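# Swap two rack shelves, keeping each vial on its shelf

## Task

Trade the positions of the two removable shelves in the wall rack. Each vial must finish upright on the same shelf it was on at the start, and both shelves must be pushed all the way in. Nothing may count on the robot to stay in place. At the end the grippers must be open and the arms moved away.

## Robot and tools

Robot: two arms, left_arm and right_arm, each with six revolute joints and a parallel gripper. The names are labels only; in the scene frame left_arm sits on the +y side. Scene frame: origin on the table surface midway between the arms, +x out over the table, +z up. Gripper poses in results are given in this frame as end_effector_position (metres) and end_effector_quat_wxyz. That position is the point between the finger pads, roughly 1 cm short of the fingertips. The fingers extend along the gripper's +z axis and close along its y axis. Reported hand positions can be off, more so when the arm is stretched far.

Tool execute_actions, argument actions: a list holding zero or one item. An empty list just reads back the current state. An item with rows is a motion: rows is a list of 1 to 15 rows, and steps (1 to 15, default 15) is how many control steps it runs, each 1/30 s. One row is used per step; if rows run out, the final row repeats. An item with only steps (up to 300) is a wait: no new command, it returns once that many steps have passed since the previous result, and thinking time counts against it. Optional pictures (true/false) chooses whether camera images come back; by default they do. A refused call sends nothing.

Row layout: one flat list of exactly 14 numbers, each between -1 and 1, covering both arms even when one stays still. Order: left_arm waist, shoulder, elbow, wrist pitch, wrist yaw, wrist roll, gripper opening; then the same seven for right_arm. The six joint entries are offsets, not poses: they are added to the joint angles printed in the most recent result that lists them (before any such result, and for later calls within a single reply, they count from where the arm is when the action begins). They are not relative to the previous row. Scale: 1.0 equals 1.264 rad waist, 1.32 shoulder, 1.276 elbow, 1.83 wrist pitch, 1.686 wrist yaw, 2.022 wrist roll. Joint ranges (rad): waist -2.880..2.880, shoulder 0.000..3.142, elbow 0.000..3.019, wrist pitch -1.693..1.571, wrist yaw -1.571..1.571, wrist roll -2.094..2.094. A target more than 0.019 rad beyond a range end is refused; true ends may differ from these by up to 0.019 rad, and a request past the real end is clipped there, often reported as "joint sent to its limit" (possibly about an earlier move). The opening entry is absolute, not an offset: +1 fully open, -1 closed.

Speed limits: each step, a joint's target is kept within a lead of its measured angle of 0.264 rad (waist), 0.32 (shoulder), 0.276 (elbow), 0.33 (wrist pitch), 0.186 (wrist yaw), 0.522 (wrist roll), so big offsets take several actions. If the targets would move a gripper over 70 mm from where it measures, all that arm's targets are pulled back proportionally. Arms keep heading for the last commanded target while you think or wait, until they nearly stop or a step is HELD. Sending all-zero offsets is not a wait: it pulls the arm back to the reference angles. Gravity can make an idle arm droop; to hold it, in a reply's first call send offsets back to the intended angles, zeros in later calls, and increase the aim if a joint keeps falling short.

Result lines: the state line gives each gripper's pose. Joint positions and Joint velocities list, per arm, the six joints (rad, rad/s) then finger-pad gap (m, m/s; 0.094 m fully open). grip_measured is the measured opening on the command scale; each gripper's reading may be biased up to about 1 mm. To hold something, command roughly 0.03 below grip_measured (less for a lighter grip); pads press at most about 50 to 62 N each, less on thin parts under about 2 mm. "joint command not followed" means a clearance check altered or stopped some joint targets. HELD marks steps where your row was partly or wholly not sent. MOTOR HOT appears from 85 °C; at 100 °C an OVER-TEMPERATURE FAULT drops that arm until it cools, so avoid holding loads for long.

Tool zoom_image: camera (one of cam_head_left, cam_head_right, cam_high, cam_low, cam_left_wrist, cam_right_wrist) and region [x0, y0, x1, y1] in that image's pixels from its top-left, no larger than 504 by 504. Image sizes: head, high and low cameras 672x504, wrist cameras 616x616 fisheye. Calibration data for each camera is supplied and may be slightly off.

Tool finished_scene: scene = the number of the current scene. It ends that scene irreversibly and reports success; the goal must still hold afterwards. Replying without any tool call ends everything.

Cautions: brief outside tugs on held parts or pushes on loose objects may occur. Do not let the arms collide or press on each other. Do not knock any object, especially vials, over or out of the work area. Avoid drops, slips, slams and forceful pushes; move smoothly. Pull and reinsert shelves level so vials stay upright, push each fully home, then open both grippers and withdraw the arms before finishing.

Each tool is called after ">>>" by a JSON object that holds its "method" and its "body".

## Session

>>> {"method": "execute_actions", "body": {"actions": []}}

Scene clock: 0.00 s of 9600.00 s.
left_arm: end_effector_position=(+0.5071, +0.1745, +0.5007) grip_measured=+1.000 end_effector_quat_wxyz=(+0.712, +0.061, +0.698, -0.055) | right_arm: end_effector_position=(+0.5295, -0.2863, +0.5045) grip_measured=+1.000 end_effector_quat_wxyz=(+0.712, -0.015, +0.701, +0.019)
Joint positions: left_arm=[0.003 1.045 1.055 0.009 0.017 0.011 0.094] | right_arm=[-0.005  1.038  1.063 -0.009 -0.008  0.006  0.094]
Joint velocities: left_arm=[ 0.005  0.015 -0.002  0.002 -0.066 -0.037  0.   ] | right_arm=[-0.005 -0.015 -0.002  0.012 -0.037  0.022  0.   ]

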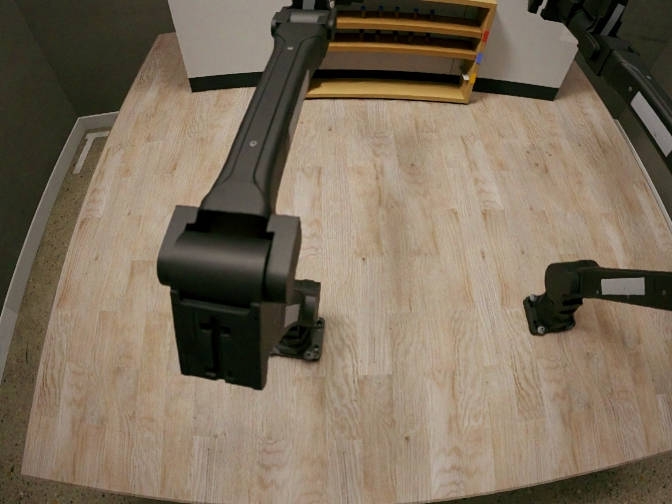

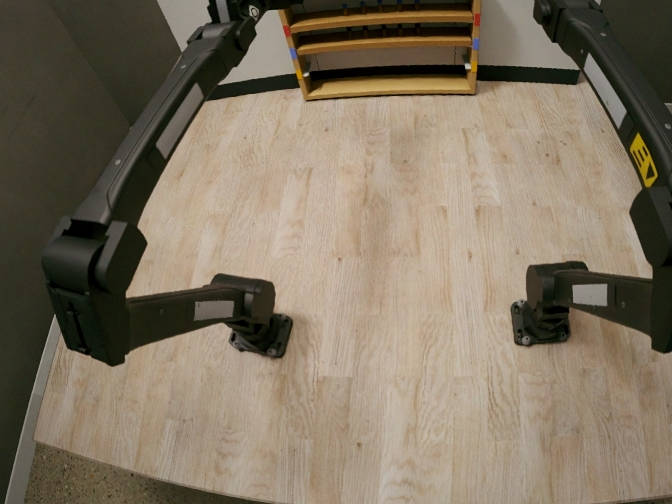

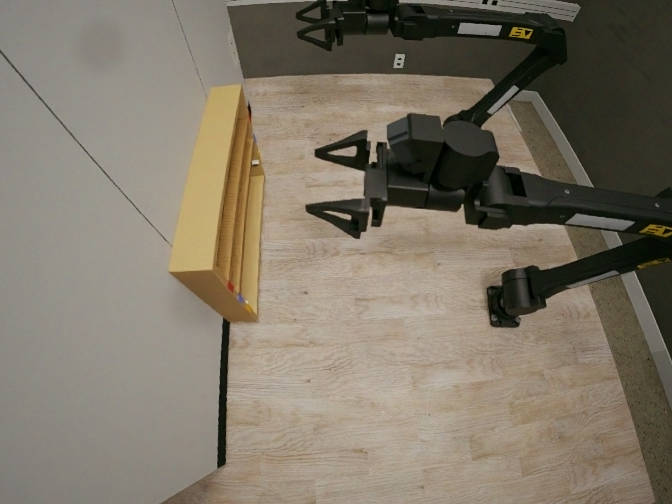

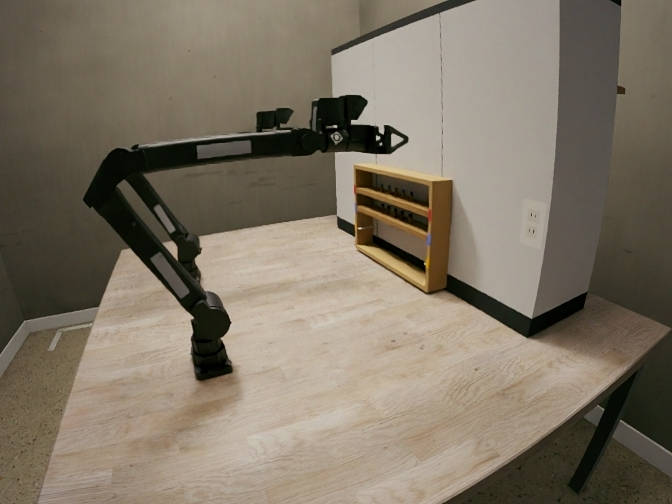

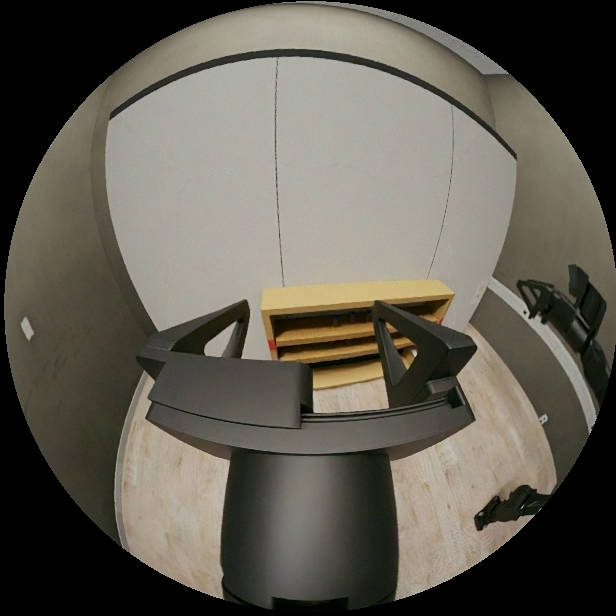

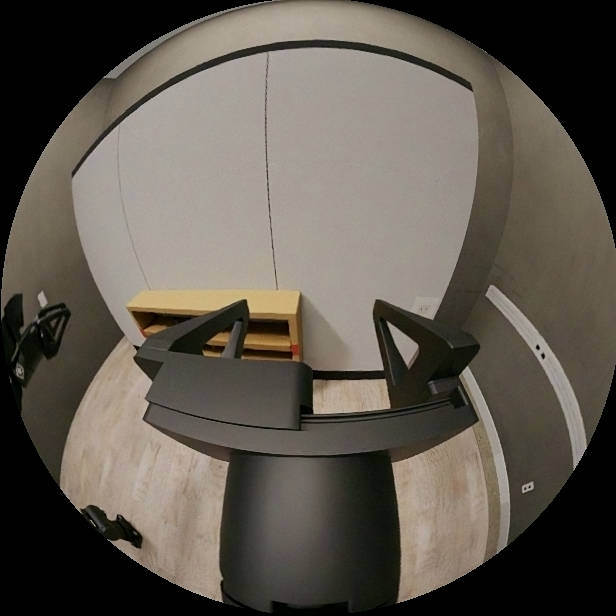

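>>> {"method": "zoom_image", "body": {"camera": "cam_low", "region": [340, 150, 470, 300]}}

>>> {"method": "zoom_image", "body": {"camera": "cam_head_right", "region": [260, 0, 500, 110]}}

>>> {"method": "zoom_image", "body": {"camera": "cam_high", "region": [160, 70, 290, 330]}}

Region (340, 150, 470, 300) of cam_low's 672x504 image, scaled by 3.360, with more detail than that image has; it fills the left 437 columns of this view, and the rest is white.

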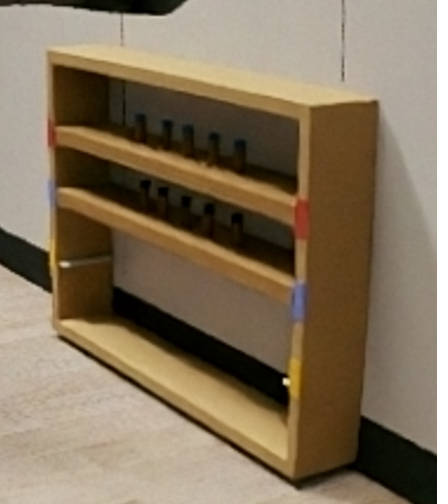

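Region (260, 0, 500, 110) of cam_head_right's 672x504 image, scaled by 2.100, with more detail than that image has; it fills the top 231 rows of this view, and the rest is white.

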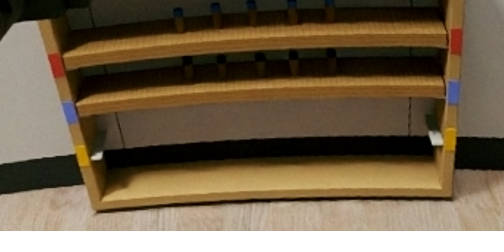

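Region (160, 70, 290, 330) of cam_high's 672x504 image, scaled by 1.938, with more detail than that image has.

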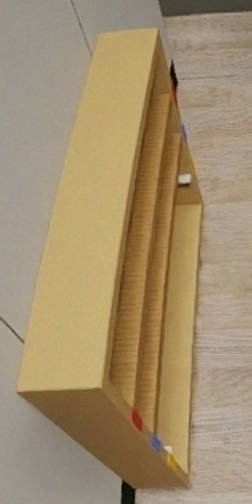

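>>> {"method": "execute_actions", "body": {"actions": [{"rows":[[0,0.2,0,0,0,0,1,0,0,-0.2,0,0,0,1]]}], "pictures": false}}

>>> {"method": "execute_actions", "body": {"actions": [{"steps":20}], "pictures": false}}

>>> {"method": "execute_actions", "body": {"actions": [{"rows":[[0,0,0,0.2,0,0.5,1,0,0,0,0,0.2,0,1]]}], "pictures": false}}

>>> {"method": "execute_actions", "body": {"actions": [{"steps":30}], "pictures": false}}

Scene clock: 17.33 s of 9600.00 s.
left_arm: end_effector_position=(+0.5930, +0.1617, +0.3106) grip_measured=+1.000 end_effector_quat_wxyz=(+0.579, +0.069, +0.811, -0.047) | right_arm: end_effector_position=(+0.5090, -0.2871, +0.3129) grip_measured=+1.000 end_effector_quat_wxyz=(+0.592, -0.016, +0.806, +0.017)
Joint positions: left_arm=[0.003 1.366 1.034 0.002 0.017 0.011 0.094] | right_arm=[-0.005  1.054  0.77  -0.019 -0.008  0.006  0.094]
Joint velocities: left_arm=[-0.005 -0.112 -0.017  0.017 -0.007 -0.022  0.   ] | right_arm=[-0.015  0.005 -0.002 -0.037 -0.037  0.022  0.   ]
Steps of this call (steps 1 to 90: nothing new was sent; then 13.83 s passed at rest; steps 91 to 105: all 15 steps of this action). Readings (joint positions):
91: left_arm=[0.003 1.052 1.055 0.009 0.017 0.011] | right_arm=[-0.005 1.037 1.050 -0.006 -0.008 0.006]
92: left_arm=[0.003 1.064 1.057 0.011 0.017 0.011] | right_arm=[-0.005 1.029 1.025 0.000 -0.008 0.006]
94: left_arm=[0.003 1.109 1.057 0.012 0.017 0.011] | right_arm=[-0.005 1.017 0.948 0.001 -0.008 0.006]
98: left_arm=[0.003 1.249 1.057 0.012 0.017 0.011] | right_arm=[-0.005 1.028 0.802 -0.009 -0.008 0.006]
105: the state above

Scene clock: 18.00 s of 9600.00 s.
left_arm: end_effector_position=(+0.5823, +0.1633, +0.3426) grip_measured=+1.000 end_effector_quat_wxyz=(+0.602, +0.068, +0.794, -0.048) | right_arm: end_effector_position=(+0.5090, -0.2871, +0.3129) grip_measured=+1.000 end_effector_quat_wxyz=(+0.592, -0.016, +0.806, +0.017)
Joint positions: left_arm=[0.003 1.311 1.034 0.002 0.017 0.011 0.094] | right_arm=[-0.005  1.054  0.77  -0.019 -0.008  0.006  0.094]
Joint velocities: left_arm=[ 0.005 -0.005 -0.022 -0.017 -0.007 -0.022  0.   ] | right_arm=[-0.015 -0.005  0.012  0.007 -0.037 -0.007  0.   ]
Steps of this call (steps 1 to 20: the robot went on to your last target). Readings (joint positions):
1: left_arm=[0.003 1.362 1.034 0.002 0.017 0.011] | right_arm=[-0.005 1.054 0.770 -0.019 -0.008 0.006]
2: left_arm=[0.003 1.355 1.034 0.002 0.017 0.011] | right_arm=[-0.005 1.054 0.770 -0.019 -0.008 0.006]
4: left_arm=[0.003 1.339 1.034 0.002 0.017 0.011] | right_arm=[-0.005 1.054 0.770 -0.019 -0.008 0.006]
8: left_arm=[0.003 1.314 1.034 0.002 0.017 0.011] | right_arm=[-0.005 1.054 0.770 -0.019 -0.008 0.006]
20: the state above

Scene clock: 18.50 s of 9600.00 s.
left_arm: end_effector_position=(+0.5906, +0.1621, +0.4157) grip_measured=+1.000 end_effector_quat_wxyz=(+0.670, +0.366, +0.583, +0.280) | right_arm: end_effector_position=(+0.5020, -0.3422, +0.3131) grip_measured=+1.000 end_effector_quat_wxyz=(+0.586, +0.081, +0.798, -0.116)
Joint positions: left_arm=[0.003 1.315 1.019 0.35  0.017 0.955 0.094] | right_arm=[-0.002  1.054  0.766 -0.019  0.325  0.006  0.094]
Joint velocities: left_arm=[-0.005  0.005 -0.027 -0.002 -0.037  0.374  0.   ] | right_arm=[-0.005 -0.015 -0.002  0.002  0.051  0.007  0.   ]
Steps of this call (steps 1 to 15: all 15 steps of this action). Readings (joint positions):
1: left_arm=[0.003 1.312 1.028 0.057 0.017 0.087] | right_arm=[-0.002 1.054 0.770 -0.019 0.075 0.006]
2: left_arm=[0.003 1.318 1.020 0.157 0.017 0.186] | right_arm=[-0.001 1.054 0.770 -0.019 0.176 0.006]
4: left_arm=[0.003 1.323 1.019 0.285 0.017 0.382] | right_arm=[-0.002 1.054 0.769 -0.019 0.302 0.006]
8: left_arm=[0.003 1.315 1.019 0.347 0.017 0.735] | right_arm=[-0.002 1.054 0.767 -0.019 0.325 0.006]
15: the state above

Scene clock: 19.50 s of 9600.00 s.
left_arm: end_effector_position=(+0.5906, +0.1621, +0.4157) grip_measured=+1.000 end_effector_quat_wxyz=(+0.661, +0.382, +0.572, +0.299) | right_arm: end_effector_position=(+0.5020, -0.3422, +0.3131) grip_measured=+1.000 end_effector_quat_wxyz=(+0.586, +0.081, +0.798, -0.116)
Joint positions: left_arm=[0.003 1.315 1.019 0.35  0.017 1.013 0.094] | right_arm=[-0.002  1.054  0.766 -0.019  0.325  0.006  0.094]
Joint velocities: left_arm=[ 0.005 -0.015  0.002 -0.007 -0.051 -0.037  0.   ] | right_arm=[-0.005 -0.015  0.002 -0.002  0.022  0.037  0.   ]
Steps of this call (steps 1 to 30: the robot went on to your last target). Readings (joint positions):
1: left_arm=[0.003 1.315 1.019 0.350 0.017 0.967] | right_arm=[-0.002 1.054 0.766 -0.019 0.325 0.006]
2: left_arm=[0.003 1.315 1.019 0.350 0.017 0.976] | right_arm=[-0.002 1.054 0.766 -0.019 0.325 0.006]
4: left_arm=[0.003 1.315 1.019 0.350 0.017 0.990] | right_arm=[-0.002 1.054 0.766 -0.019 0.325 0.006]
8: left_arm=[0.003 1.315 1.019 0.350 0.017 1.003] | right_arm=[-0.002 1.054 0.766 -0.019 0.325 0.006]
30: the state above
All arms were judged still, so your last target was given up. Only a new action makes them travel on or press farther. Fingers that are still opening or closing keep moving.

>>> {"method": "execute_actions", "body": {"actions": [{"rows":[[-0.01,0.07,-0.03,0.08,-0.03,0.06,0.5,0.02,0.1,0.01,0.12,-0.02,-0.15,0.5],[-0.02,0.14,-0.07,0.16,-0.05,0.11,0.5,0.03,0.2,0.015,0.24,-0.04,-0.3,0.5],[-0.02,0.14,-0.07,0.16,-0.05,0.11,0.5,0.03,0.2,0.015,0.24,-0.04,-0.3,0.5],[-0.02,0.14,-0.07,0.16,-0.05,0.11,0.5,0.03,0.2,0.015,0.24,-0.04,-0.3,0.5],[-0.03,0.22,-0.1,0.24,-0.08,0.17,0,0.05,0.32,0.02,0.36,-0.07,-0.47,0],[-0.03,0.22,-0.1,0.24,-0.08,0.17,0,0.05,0.32,0.02,0.36,-0.07,-0.47,0],[-0.03,0.22,-0.1,0.24,-0.08,0.17,0,0.05,0.32,0.02,0.36,-0.07,-0.47,0],[-0.03,0.29,-0.13,0.3,-0.1,0.22,0,0.06,0.44,0.03,0.47,-0.09,-0.62,0],[-0.03,0.29,-0.13,0.3,-0.1,0.22,0,0.06,0.44,0.03,0.47,-0.09,-0.62,0],[-0.03,0.29,-0.13,0.3,-0.1,0.22,0,0.06,0.44,0.03,0.47,-0.09,-0.62,0],[-0.042,0.363,-0.164,0.347,-0.129,0.276,-0.15,0.08,0.56,0.035,0.549,-0.11,-0.78,-0.15]]}], "pictures": false}}

>>> {"method": "execute_actions", "body": {"actions": [{"steps":60}]}}

Scene clock: 41.87 s of 9600.00 s.
left_arm: end_effector_position=(+0.6184, +0.1718, +0.1513) grip_measured=-0.148 end_effector_quat_wxyz=(+0.510, +0.480, +0.544, +0.462) | right_arm: end_effector_position=(+0.6293, -0.2486, +0.1182) grip_measured=-0.148 end_effector_quat_wxyz=(+0.533, -0.442, +0.602, -0.397)
Joint positions: left_arm=[-0.033  1.804  0.816  0.935 -0.195  1.449  0.04 ] | right_arm=[ 0.091  1.832  0.781  0.933  0.143 -1.257  0.04 ]
Joint velocities: left_arm=[-0.132  0.933 -0.393  0.232 -0.007  0.667 -0.001] | right_arm=[ 0.132  0.825 -0.002  0.12   0.007 -2.029 -0.001]
Steps of this call (steps 1 to 90: nothing new was sent; then 18.87 s passed at rest; steps 91 to 105: all 15 steps of this action). Readings (joint positions):
91: left_arm=[0.002 1.321 1.013 0.375 -0.004 1.029] | right_arm=[-0.002 1.062 0.764 0.017 0.314 -0.037]
92: left_arm=[0.000 1.333 1.004 0.436 -0.028 1.055] | right_arm=[-0.001 1.088 0.763 0.098 0.293 -0.113]
94: left_arm=[-0.002 1.376 0.983 0.540 -0.052 1.101] | right_arm=[0.010 1.183 0.771 0.290 0.268 -0.278]
98: left_arm=[-0.010 1.512 0.930 0.700 -0.109 1.205] | right_arm=[0.040 1.429 0.774 0.589 0.202 -0.608]
105: the state above

Scene clock: 43.87 s of 9600.00 s.
left_arm: end_effector_position=(+0.6088, +0.1671, +0.1508) grip_measured=-0.148 end_effector_quat_wxyz=(+0.490, +0.509, +0.511, +0.491) | right_arm: end_effector_position=(+0.6298, -0.2452, +0.1415) grip_measured=-0.148 end_effector_quat_wxyz=(+0.486, -0.513, +0.515, -0.485)
Joint positions: left_arm=[-0.044  1.799  0.788  0.97  -0.196  1.562  0.04 ] | right_arm=[ 0.096  1.808  0.781  0.969  0.143 -1.559  0.04 ]
Joint velocities: left_arm=[-0.005 -0.005 -0.022 -0.002  0.022 -0.037 -0.   ] | right_arm=[-0.005 -0.005  0.002  0.002 -0.007 -0.037 -0.   ]
Steps of this call (steps 1 to 45: the robot went on to your last target; steps 46 to 60: nothing new was sent). Readings (joint positions):
1: left_arm=[-0.037 1.831 0.804 0.940 -0.195 1.472] | right_arm=[0.094 1.853 0.781 0.935 0.143 -1.319]
2: left_arm=[-0.040 1.850 0.796 0.941 -0.196 1.491] | right_arm=[0.096 1.861 0.781 0.937 0.143 -1.368]
4: left_arm=[-0.044 1.860 0.788 0.942 -0.196 1.518] | right_arm=[0.096 1.856 0.781 0.947 0.143 -1.438]
8: left_arm=[-0.044 1.831 0.788 0.960 -0.196 1.544] | right_arm=[0.096 1.823 0.781 0.965 0.143 -1.510]
60: the state above
All arms were judged still, so your last target was given up. Only a new action makes them travel on or press farther. Fingers that are still opening or closing keep moving.
camera_calibration (this result's frames):
cam_left_wrist: T_world_to_cam=[[-0.0457071, 0.000835842, -0.998955, 0.177731], [-0.580244, 0.813987, 0.0272301, 0.220767], [0.813159, 0.580882, -0.03672, -0.463963], [0, 0, 0, 1]] pos_world=[0.513498, 0.0896575, 0.154497]
cam_right_wrist: T_world_to_cam=[[0.0511506, -0.0013283, 0.99869, -0.177777], [-0.573059, -0.819026, 0.0282614, 0.162978], [0.817916, -0.573754, -0.0426549, -0.527035], [0, 0, 0, 1]] pos_world=[0.53356, -0.169141, 0.150457]

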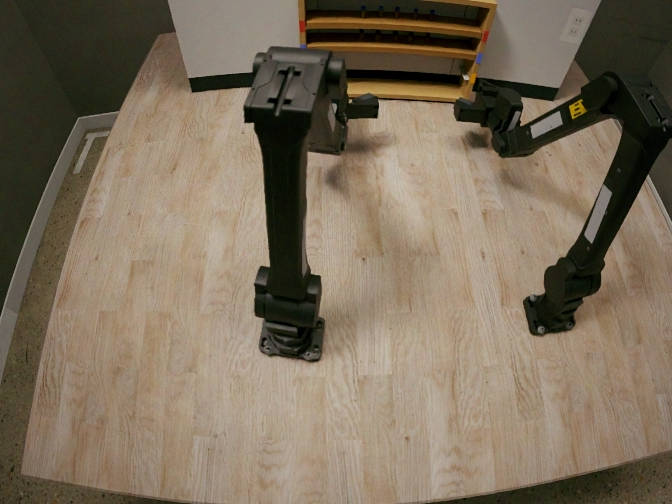

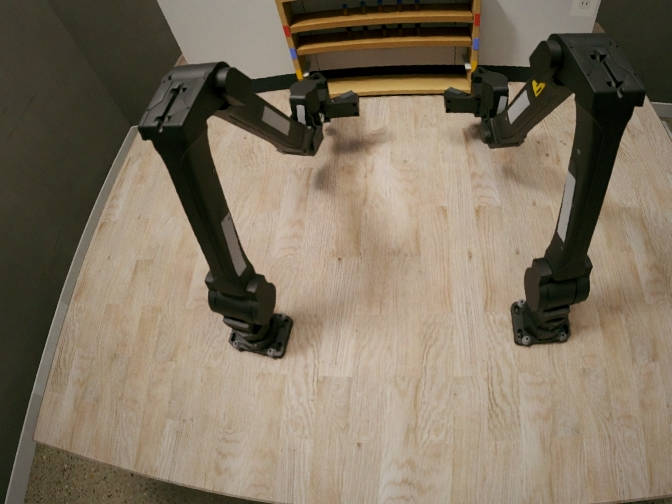

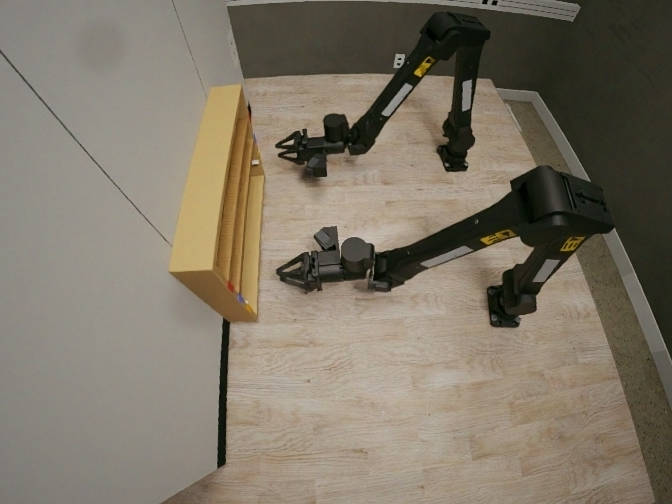

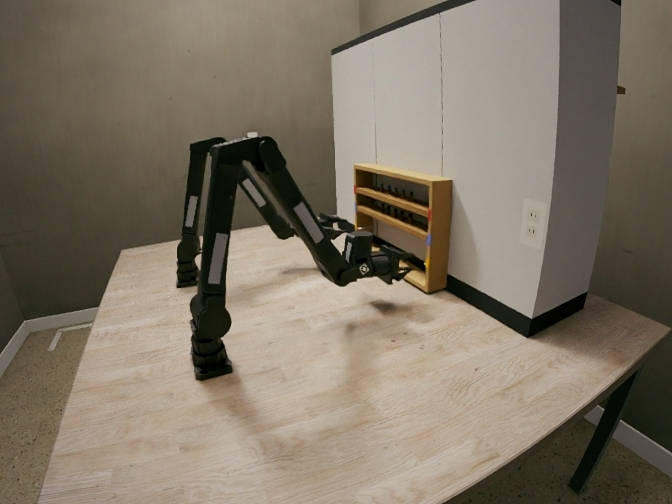

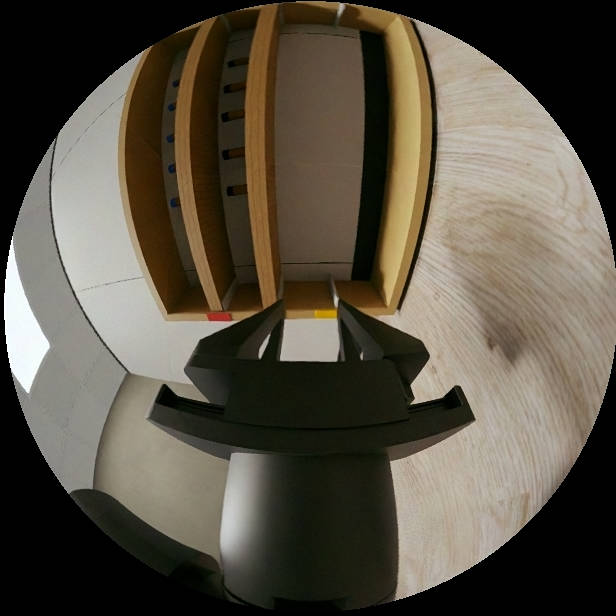

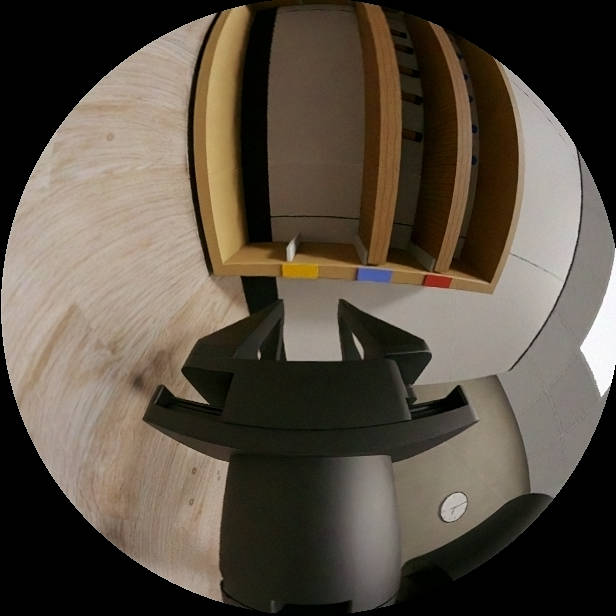

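>>> {"method": "execute_actions", "body": {"actions": [{"rows":[[0.005,-0.02,0.025,-0.015,0.005,0.004,-0.15,0.04,-0.025,0.022,-0.014,0.03,-0.006,-0.15],[0.005,-0.02,0.025,-0.015,0.005,0.004,-0.15,0.04,-0.025,0.022,-0.014,0.03,-0.006,-0.15],[0.005,-0.02,0.025,-0.015,0.005,0.004,-0.15,0.04,-0.025,0.022,-0.014,0.03,-0.006,-0.15],[0.011,-0.04,0.05,-0.03,0.01,0.004,-0.15,0.08,-0.05,0.044,-0.028,0.06,-0.006,-0.15],[0.011,-0.04,0.05,-0.03,0.01,0.004,-0.15,0.08,-0.05,0.044,-0.028,0.06,-0.006,-0.15],[0.011,-0.04,0.05,-0.03,0.01,0.004,-0.15,0.08,-0.05,0.044,-0.028,0.06,-0.006,-0.15],[0.017,-0.058,0.076,-0.046,0.015,0.004,-0.15,0.121,-0.076,0.066,-0.043,0.087,-0.006,-0.15]]}], "pictures": false}}

>>> {"method": "execute_actions", "body": {"actions": [{"steps":30}]}}

Scene clock: 70.63 s of 9600.00 s.
left_arm: end_effector_position=(+0.6257, +0.1681, +0.2052) grip_measured=-0.149 end_effector_quat_wxyz=(+0.509, +0.494, +0.497, +0.500) | right_arm: end_effector_position=(+0.6251, -0.1673, +0.1986) grip_measured=-0.148 end_effector_quat_wxyz=(+0.510, -0.500, +0.497, -0.493)
Joint positions: left_arm=[-0.032  1.727  0.852  0.893 -0.175  1.562  0.04 ] | right_arm=[ 0.258  1.722  0.83   0.897  0.284 -1.559  0.04 ]
Joint velocities: left_arm=[ 0.005 -0.073 -0.022 -0.012  0.007 -0.022 -0.001] | right_arm=[-0.034 -0.112  0.042 -0.002  0.051 -0.037 -0.001]
Steps of this call (steps 1 to 90: nothing new was sent; then 23.27 s passed at rest; steps 91 to 105: all 15 steps of this action). Readings (joint positions):
91: left_arm=[-0.044 1.798 0.788 0.967 -0.195 1.562] | right_arm=[0.100 1.808 0.781 0.966 0.165 -1.559]
92: left_arm=[-0.044 1.797 0.788 0.959 -0.193 1.562] | right_arm=[0.104 1.807 0.781 0.960 0.182 -1.559]
94: left_arm=[-0.044 1.793 0.790 0.946 -0.188 1.562] | right_arm=[0.124 1.804 0.782 0.947 0.214 -1.559]
98: left_arm=[-0.040 1.772 0.812 0.904 -0.177 1.562] | right_arm=[0.193 1.778 0.792 0.912 0.272 -1.559]
105: the state above

Scene clock: 71.63 s of 9600.00 s.
left_arm: end_effector_position=(+0.6256, +0.1681, +0.2057) grip_measured=-0.149 end_effector_quat_wxyz=(+0.509, +0.494, +0.497, +0.500) | right_arm: end_effector_position=(+0.6252, -0.1680, +0.2007) grip_measured=-0.148 end_effector_quat_wxyz=(+0.510, -0.499, +0.497, -0.494)
Joint positions: left_arm=[-0.032  1.725  0.852  0.891 -0.175  1.562  0.04 ] | right_arm=[ 0.258  1.719  0.831  0.896  0.285 -1.559  0.04 ]
Joint velocities: left_arm=[-0.015  0.005 -0.002  0.012 -0.066 -0.022 -0.   ] | right_arm=[-0.005 -0.015  0.012 -0.002  0.022  0.022 -0.   ]
Steps of this call (steps 1 to 15: the robot went on to your last target; steps 16 to 30: nothing new was sent). Readings (joint positions):
1: left_arm=[-0.032 1.725 0.852 0.893 -0.175 1.562] | right_arm=[0.258 1.719 0.831 0.897 0.285 -1.559]
2: left_arm=[-0.032 1.725 0.852 0.893 -0.175 1.562] | right_arm=[0.258 1.719 0.831 0.897 0.285 -1.559]
4: left_arm=[-0.032 1.725 0.852 0.891 -0.175 1.562] | right_arm=[0.258 1.719 0.831 0.896 0.285 -1.559]
8: left_arm=[-0.032 1.725 0.852 0.891 -0.175 1.562] | right_arm=[0.258 1.719 0.831 0.896 0.285 -1.559]
30: the state above
All arms were judged still, so your last target was given up. Only a new action makes them travel on or press farther. Fingers that are still opening or closing keep moving.
camera_calibration (this result's frames):
cam_left_wrist: T_world_to_cam=[[0.0107788, -0.00997896, -0.999892, 0.200057], [-0.573125, 0.819342, -0.0143554, 0.231444], [0.819397, 0.573218, 0.00311236, -0.48694], [0, 0, 0, 1]] pos_world=[0.529487, 0.0914876, 0.204874]
cam_right_wrist: T_world_to_cam=[[-0.0136905, -0.0116887, 0.999838, -0.198006], [-0.558026, -0.829643, -0.0173399, 0.219892], [0.829711, -0.558173, 0.00483565, -0.490724], [0, 0, 0, 1]] pos_world=[0.527154, -0.093792, 0.20416]

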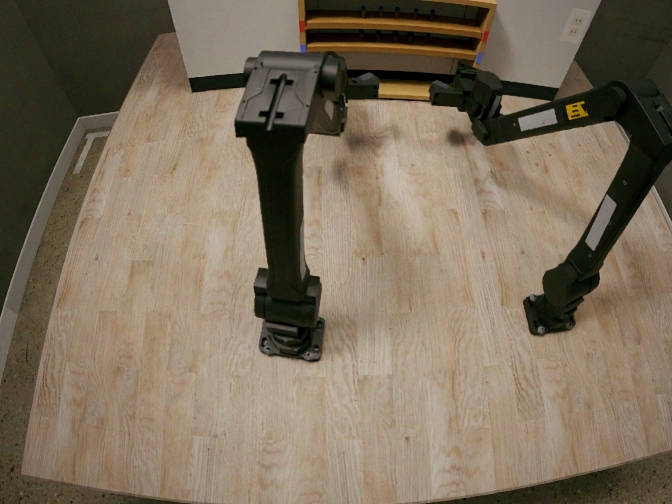

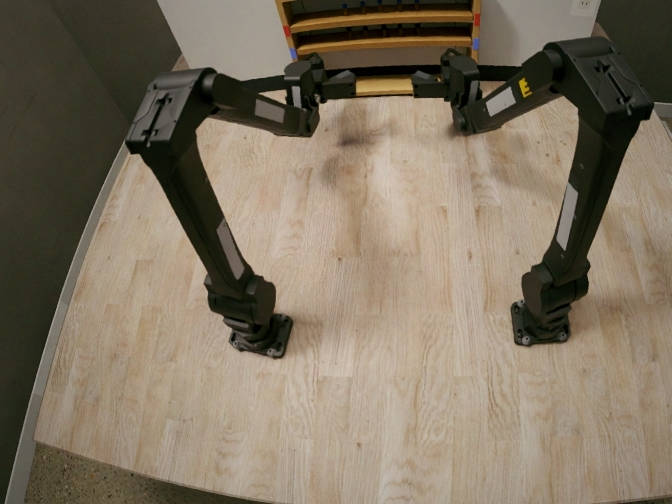

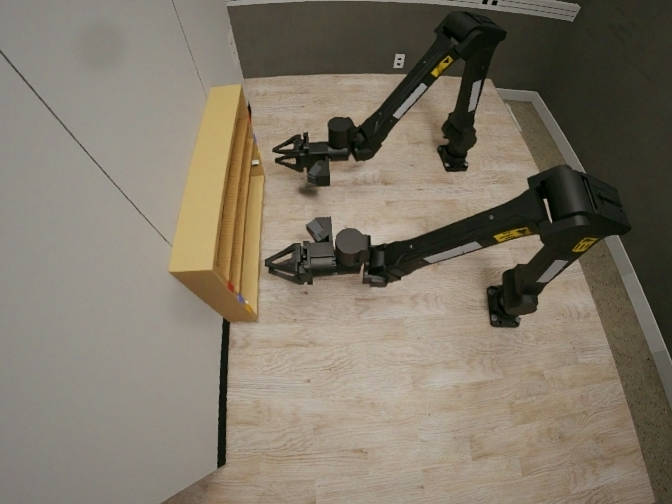

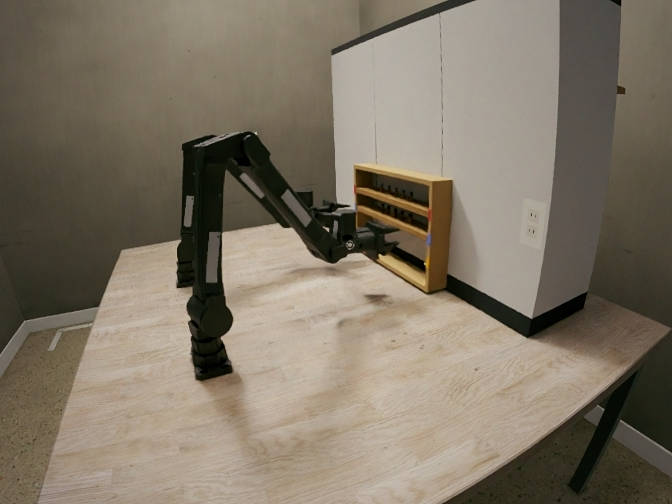

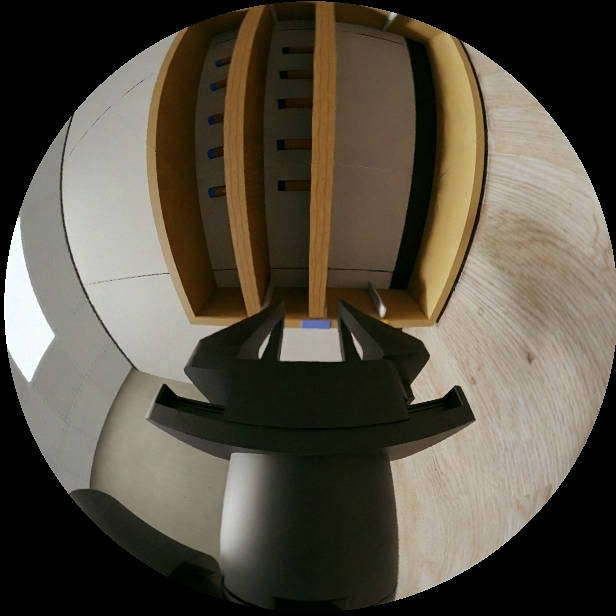

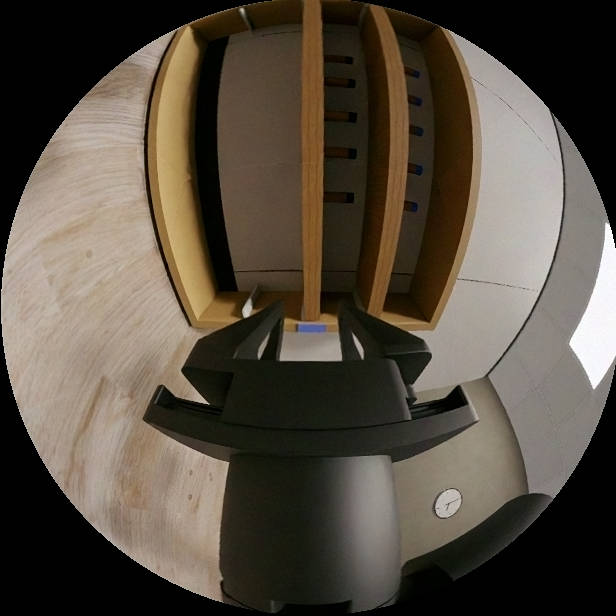

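>>> {"method": "execute_actions", "body": {"actions": [{"rows":[[0.005,0.01,0.05,-0.007,0.003,0,-0.15,-0.006,0.008,0.05,-0.008,-0.003,0,-0.15],[0.005,0.01,0.05,-0.007,0.003,0,-0.15,-0.006,0.008,0.05,-0.008,-0.003,0,-0.15],[0.005,0.01,0.05,-0.007,0.003,0,-0.15,-0.006,0.008,0.05,-0.008,-0.003,0,-0.15],[0.01,0.027,0.074,-0.014,0.006,0,-0.15,-0.012,0.022,0.074,-0.016,-0.006,0,-0.15],[0.01,0.027,0.074,-0.014,0.006,0,-0.15,-0.012,0.022,0.074,-0.016,-0.006,0,-0.15],[0.01,0.027,0.074,-0.014,0.006,0,-0.15,-0.012,0.022,0.074,-0.016,-0.006,0,-0.15],[0.015,0.044,0.098,-0.022,0.009,0,-0.15,-0.018,0.036,0.098,-0.024,-0.009,0,-0.15],[0.015,0.044,0.098,-0.022,0.009,0,-0.15,-0.018,0.036,0.098,-0.024,-0.009,0,-0.15],[0.015,0.044,0.098,-0.022,0.009,0,-0.15,-0.018,0.036,0.098,-0.024,-0.009,0,-0.15],[0.02,0.06,0.122,-0.029,0.012,0,-0.15,-0.024,0.05,0.122,-0.032,-0.012,0,-0.15],[0.02,0.06,0.122,-0.029,0.012,0,-0.15,-0.024,0.05,0.122,-0.032,-0.012,0,-0.15],[0.02,0.06,0.122,-0.029,0.012,0,-0.15,-0.024,0.05,0.122,-0.032,-0.012,0,-0.15],[0.026,0.077,0.147,-0.036,0.015,0,-0.15,-0.03,0.063,0.145,-0.039,-0.015,0,-0.15]]}], "pictures": false}}

>>> {"method": "execute_actions", "body": {"actions": [{"steps":30}]}}

Scene clock: 83.93 s of 9600.00 s.
left_arm: end_effector_position=(+0.6709, +0.1685, +0.2002) grip_measured=-0.149 end_effector_quat_wxyz=(+0.506, +0.499, +0.499, +0.496) | right_arm: end_effector_position=(+0.6688, -0.1668, +0.2112) grip_measured=-0.148 end_effector_quat_wxyz=(+0.512, -0.496, +0.496, -0.496)
Joint positions: left_arm=[-0.014  1.815  0.984  0.835 -0.154  1.562  0.04 ] | right_arm=[ 0.235  1.781  0.962  0.835  0.265 -1.559  0.04 ]
Joint velocities: left_arm=[ 0.083  0.2    0.237 -0.081  0.007 -0.037 -0.001] | right_arm=[-0.083  0.151  0.212 -0.085  0.022 -0.095  0.   ]
Steps of this call (steps 1 to 90: nothing new was sent; then 8.80 s passed at rest; steps 91 to 105: all 15 steps of this action). Readings (joint positions):
91: left_arm=[-0.032 1.725 0.853 0.890 -0.175 1.562] | right_arm=[0.258 1.719 0.832 0.894 0.285 -1.559]
92: left_arm=[-0.032 1.727 0.856 0.887 -0.174 1.562] | right_arm=[0.258 1.719 0.835 0.891 0.285 -1.559]
94: left_arm=[-0.032 1.732 0.867 0.882 -0.172 1.562] | right_arm=[0.257 1.719 0.844 0.884 0.282 -1.559]
98: left_arm=[-0.030 1.759 0.912 0.865 -0.165 1.562] | right_arm=[0.254 1.736 0.888 0.866 0.275 -1.559]
105: the state above

Scene clock: 84.93 s of 9600.00 s.
left_arm: end_effector_position=(+0.6753, +0.1728, +0.1956) grip_measured=-0.149 end_effector_quat_wxyz=(+0.502, +0.500, +0.502, +0.496) | right_arm: end_effector_position=(+0.6729, -0.1700, +0.2076) grip_measured=-0.148 end_effector_quat_wxyz=(+0.508, -0.497, +0.499, -0.496)
Joint positions: left_arm=[-0.007  1.828  0.995  0.829 -0.154  1.562  0.04 ] | right_arm=[ 0.228  1.791  0.971  0.829  0.264 -1.559  0.04 ]
Joint velocities: left_arm=[-0.005 -0.015 -0.002 -0.017  0.037 -0.022  0.001] | right_arm=[ 0.005 -0.015 -0.012 -0.002  0.022  0.051 -0.   ]
Steps of this call (steps 1 to 30: the robot went on to your last target). Readings (joint positions):
1: left_arm=[-0.011 1.821 0.991 0.833 -0.154 1.562] | right_arm=[0.232 1.786 0.968 0.833 0.265 -1.559]
2: left_arm=[-0.009 1.825 0.994 0.831 -0.154 1.562] | right_arm=[0.230 1.789 0.970 0.831 0.265 -1.559]
4: left_arm=[-0.007 1.828 0.995 0.830 -0.154 1.562] | right_arm=[0.228 1.791 0.971 0.830 0.265 -1.559]
8: left_arm=[-0.007 1.828 0.995 0.829 -0.154 1.562] | right_arm=[0.228 1.791 0.971 0.829 0.264 -1.559]
30: the state above
All arms were judged still, so your last target was given up. Only a new action makes them travel on or press farther. Fingers that are still opening or closing keep moving.
camera_calibration (this result's frames):
cam_left_wrist: T_world_to_cam=[[-0.0109739, -0.00611421, -0.999921, 0.203456], [-0.576388, 0.817175, 0.00132895, 0.255432], [0.817102, 0.576357, -0.0124918, -0.52627], [0, 0, 0, 1]] pos_world=[0.579477, 0.0958309, 0.196526]
cam_right_wrist: T_world_to_cam=[[-0.0138336, -0.0114079, 0.999839, -0.204166], [-0.564654, -0.825148, -0.0172272, 0.250153], [0.825212, -0.564801, 0.00497325, -0.529589], [0, 0, 0, 1]] pos_world=[0.575449, -0.0950286, 0.211076]

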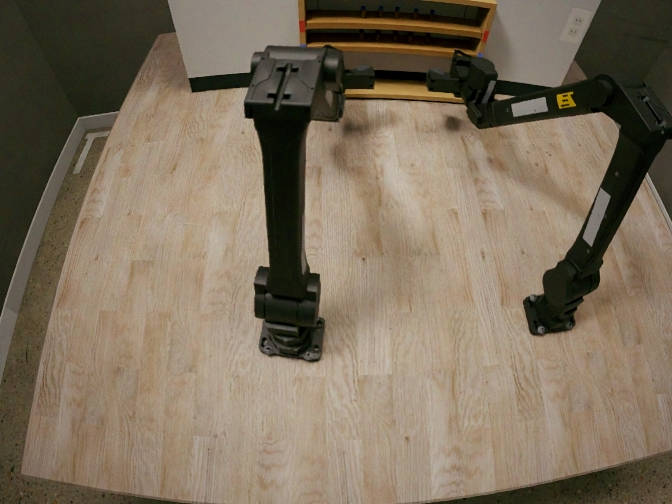

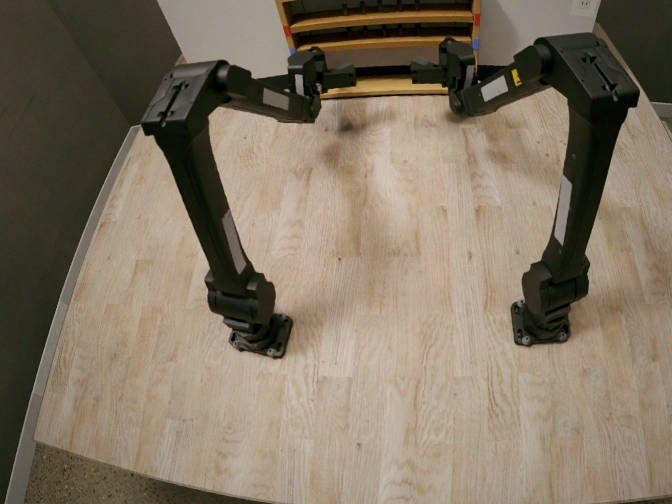

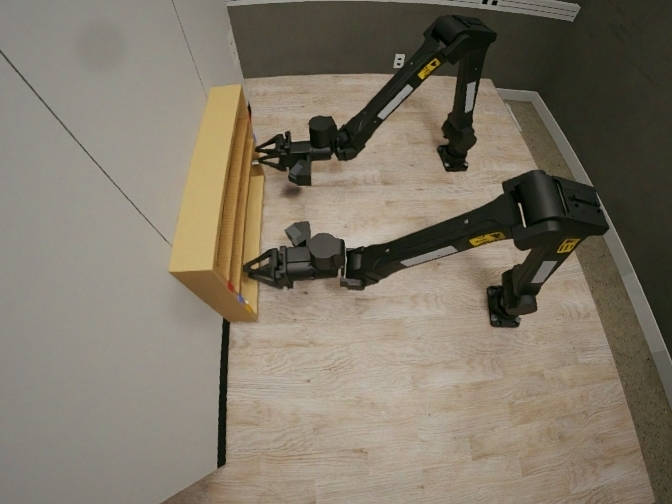

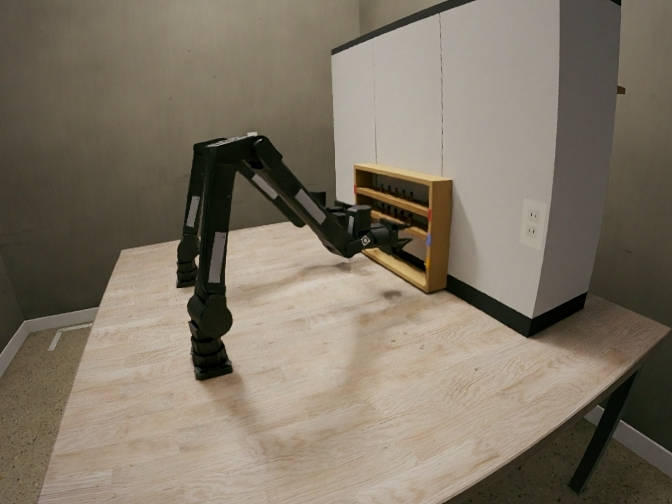

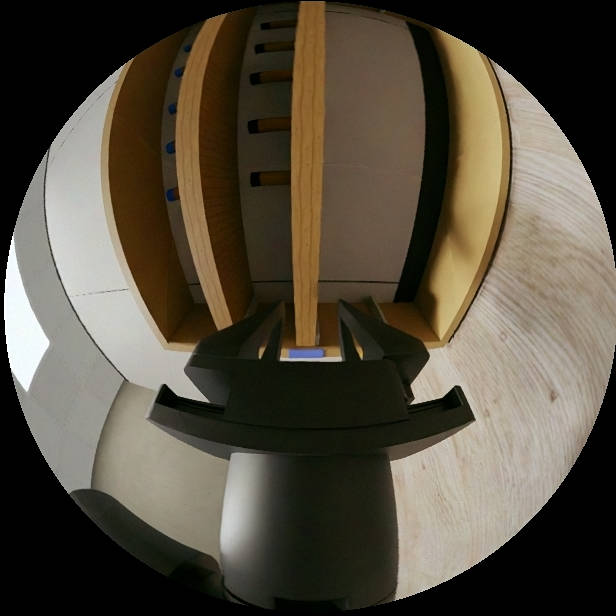

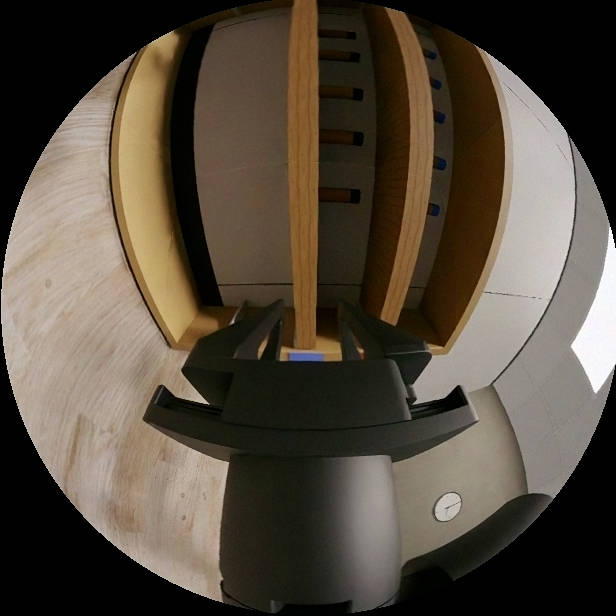

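>>> {"method": "execute_actions", "body": {"actions": [{"rows":[[0.002,0.012,0.056,-0.006,0.001,0,-0.15,-0.004,0.024,0.056,-0.006,-0.002,0,-0.15],[0.002,0.012,0.056,-0.006,0.001,0,-0.15,-0.004,0.024,0.056,-0.006,-0.002,0,-0.15],[0.004,0.024,0.077,-0.012,0.002,0,-0.15,-0.009,0.037,0.076,-0.011,-0.005,0,-0.15],[0.004,0.024,0.077,-0.012,0.002,0,-0.15,-0.009,0.037,0.076,-0.011,-0.005,0,-0.15],[0.006,0.036,0.098,-0.018,0.003,0,-0.15,-0.013,0.05,0.097,-0.017,-0.007,0,-0.15],[0.006,0.036,0.098,-0.018,0.003,0,-0.15,-0.013,0.05,0.097,-0.017,-0.007,0,-0.15],[0.008,0.048,0.119,-0.024,0.005,0,-0.15,-0.017,0.062,0.117,-0.022,-0.01,0,-0.15],[0.008,0.048,0.119,-0.024,0.005,0,-0.15,-0.017,0.062,0.117,-0.022,-0.01,0,-0.15],[0.009,0.059,0.14,-0.029,0.006,0,-0.15,-0.021,0.075,0.138,-0.028,-0.012,0,-0.15],[0.009,0.059,0.14,-0.029,0.006,0,-0.15,-0.021,0.075,0.138,-0.028,-0.012,0,-0.15],[0.011,0.071,0.162,-0.035,0.007,0,-0.15,-0.026,0.088,0.158,-0.033,-0.015,0,-0.15],[0.011,0.071,0.162,-0.035,0.007,0,-0.15,-0.026,0.088,0.158,-0.033,-0.015,0,-0.15],[0.013,0.083,0.183,-0.041,0.008,0,-0.15,-0.03,0.1,0.179,-0.039,-0.017,0,-0.15]]}], "pictures": false}}

>>> {"method": "execute_actions", "body": {"actions": [{"steps":30}]}}

Scene clock: 97.00 s of 9600.00 s.
left_arm: end_effector_position=(+0.7301, +0.1642, +0.2017) grip_measured=-0.149 end_effector_quat_wxyz=(+0.507, +0.498, +0.498, +0.497) | right_arm: end_effector_position=(+0.7291, -0.1673, +0.2016) grip_measured=-0.148 end_effector_quat_wxyz=(+0.506, -0.499, +0.500, -0.495)
Joint positions: left_arm=[-0.004  1.928  1.173  0.764 -0.144  1.562  0.04 ] | right_arm=[ 0.205  1.907  1.142  0.767  0.24  -1.559  0.04 ]
Joint velocities: left_arm=[ 0.015  0.171  0.252 -0.076 -0.022 -0.037 -0.001] | right_arm=[-0.093  0.181  0.256 -0.095  0.022 -0.022 -0.001]
Steps of this call (steps 1 to 90: nothing new was sent; then 8.57 s passed at rest; steps 91 to 105: all 15 steps of this action). Readings (joint positions):
91: left_arm=[-0.007 1.829 0.997 0.828 -0.154 1.562] | right_arm=[0.228 1.793 0.972 0.828 0.264 -1.559]
92: left_arm=[-0.007 1.831 1.001 0.826 -0.154 1.562] | right_arm=[0.228 1.795 0.977 0.826 0.264 -1.559]
94: left_arm=[-0.007 1.841 1.021 0.818 -0.154 1.562] | right_arm=[0.228 1.807 0.996 0.820 0.261 -1.559]
98: left_arm=[-0.007 1.873 1.082 0.798 -0.150 1.562] | right_arm=[0.225 1.846 1.055 0.801 0.252 -1.559]
105: the state above

Scene clock: 98.00 s of 9600.00 s.
left_arm: end_effector_position=(+0.7335, +0.1665, +0.1985) grip_measured=-0.149 end_effector_quat_wxyz=(+0.505, +0.498, +0.500, +0.497) | right_arm: end_effector_position=(+0.7331, -0.1720, +0.1994) grip_measured=-0.148 end_effector_quat_wxyz=(+0.503, -0.499, +0.502, -0.496)
Joint positions: left_arm=[-0.001  1.937  1.182  0.758 -0.144  1.562  0.04 ] | right_arm=[ 0.198  1.915  1.151  0.762  0.24  -1.559  0.04 ]
Joint velocities: left_arm=[-0.005 -0.005 -0.002  0.007  0.066  0.037  0.   ] | right_arm=[-0.015 -0.015  0.002 -0.002 -0.051  0.081  0.   ]
Steps of this call (steps 1 to 15: the robot went on to your last target; steps 16 to 30: nothing new was sent). Readings (joint positions):
1: left_arm=[-0.004 1.933 1.179 0.762 -0.144 1.562] | right_arm=[0.203 1.912 1.148 0.765 0.240 -1.559]
2: left_arm=[-0.003 1.936 1.182 0.761 -0.144 1.562] | right_arm=[0.200 1.914 1.151 0.764 0.240 -1.559]
4: left_arm=[-0.001 1.937 1.182 0.759 -0.144 1.562] | right_arm=[0.198 1.915 1.151 0.762 0.240 -1.559]
8: left_arm=[-0.001 1.937 1.182 0.758 -0.144 1.562] | right_arm=[0.198 1.915 1.151 0.762 0.240 -1.559]
30: the state above
All arms were judged still, so your last target was given up. Only a new action makes them travel on or press farther. Fingers that are still opening or closing keep moving.
camera_calibration (this result's frames):
cam_left_wrist: T_world_to_cam=[[-0.00383516, -0.00720191, -0.999967, 0.201986], [-0.57357, 0.819148, -0.00369982, 0.292636], [0.819147, 0.573537, -0.00727237, -0.572233], [0, 0, 0, 1]] pos_world=[0.637365, 0.08994, 0.1989]
cam_right_wrist: T_world_to_cam=[[-0.00432899, -0.00873764, 0.999952, -0.201729], [-0.569808, -0.821721, -0.00964705, 0.285165], [0.821766, -0.569823, -0.00142156, -0.577385], [0, 0, 0, 1]] pos_world=[0.636091, -0.0964435, 0.20365]

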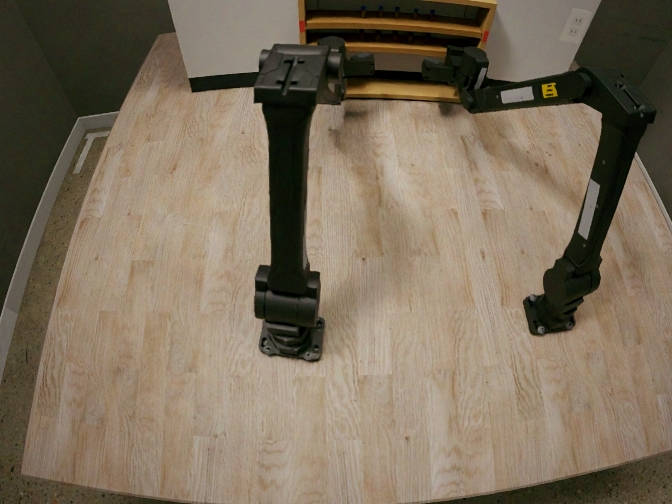

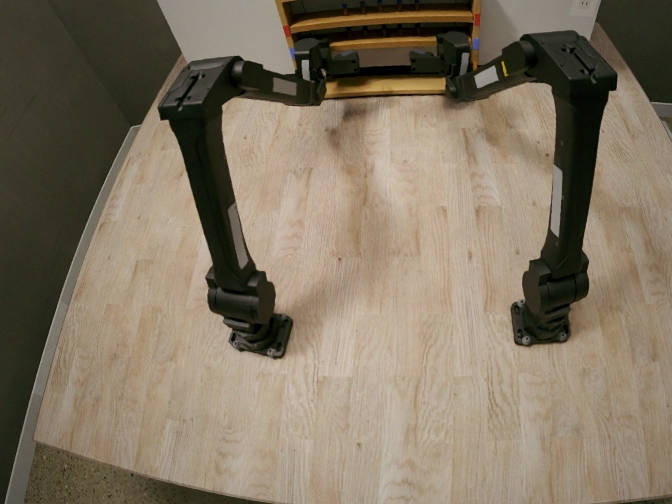

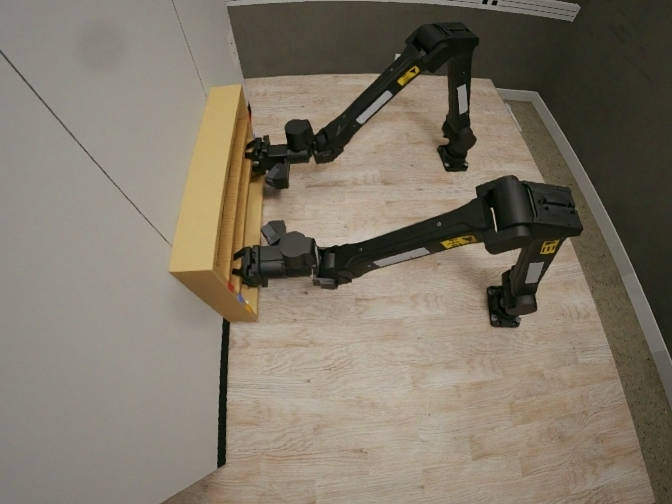

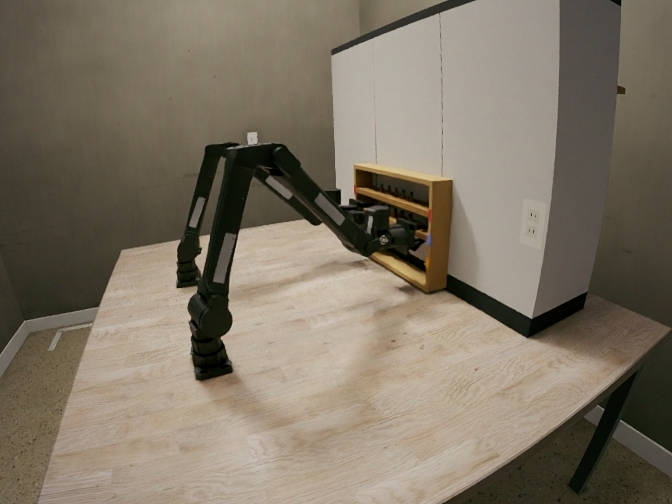

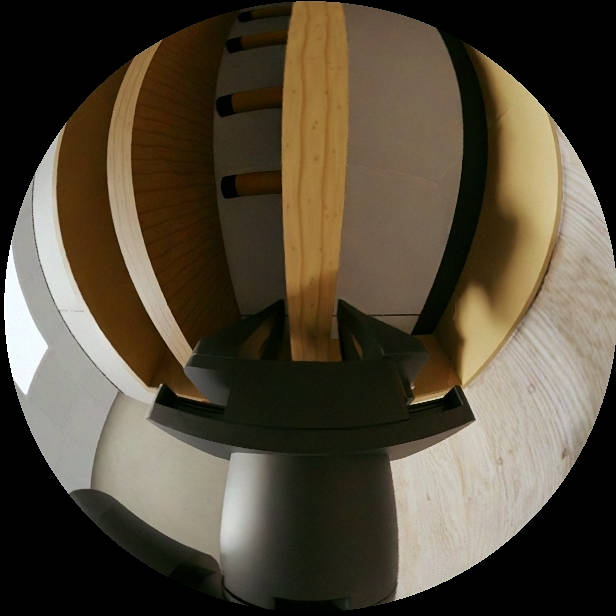

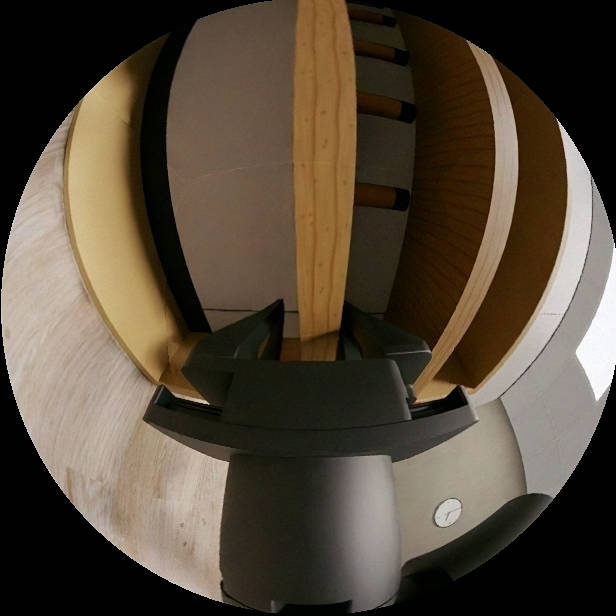

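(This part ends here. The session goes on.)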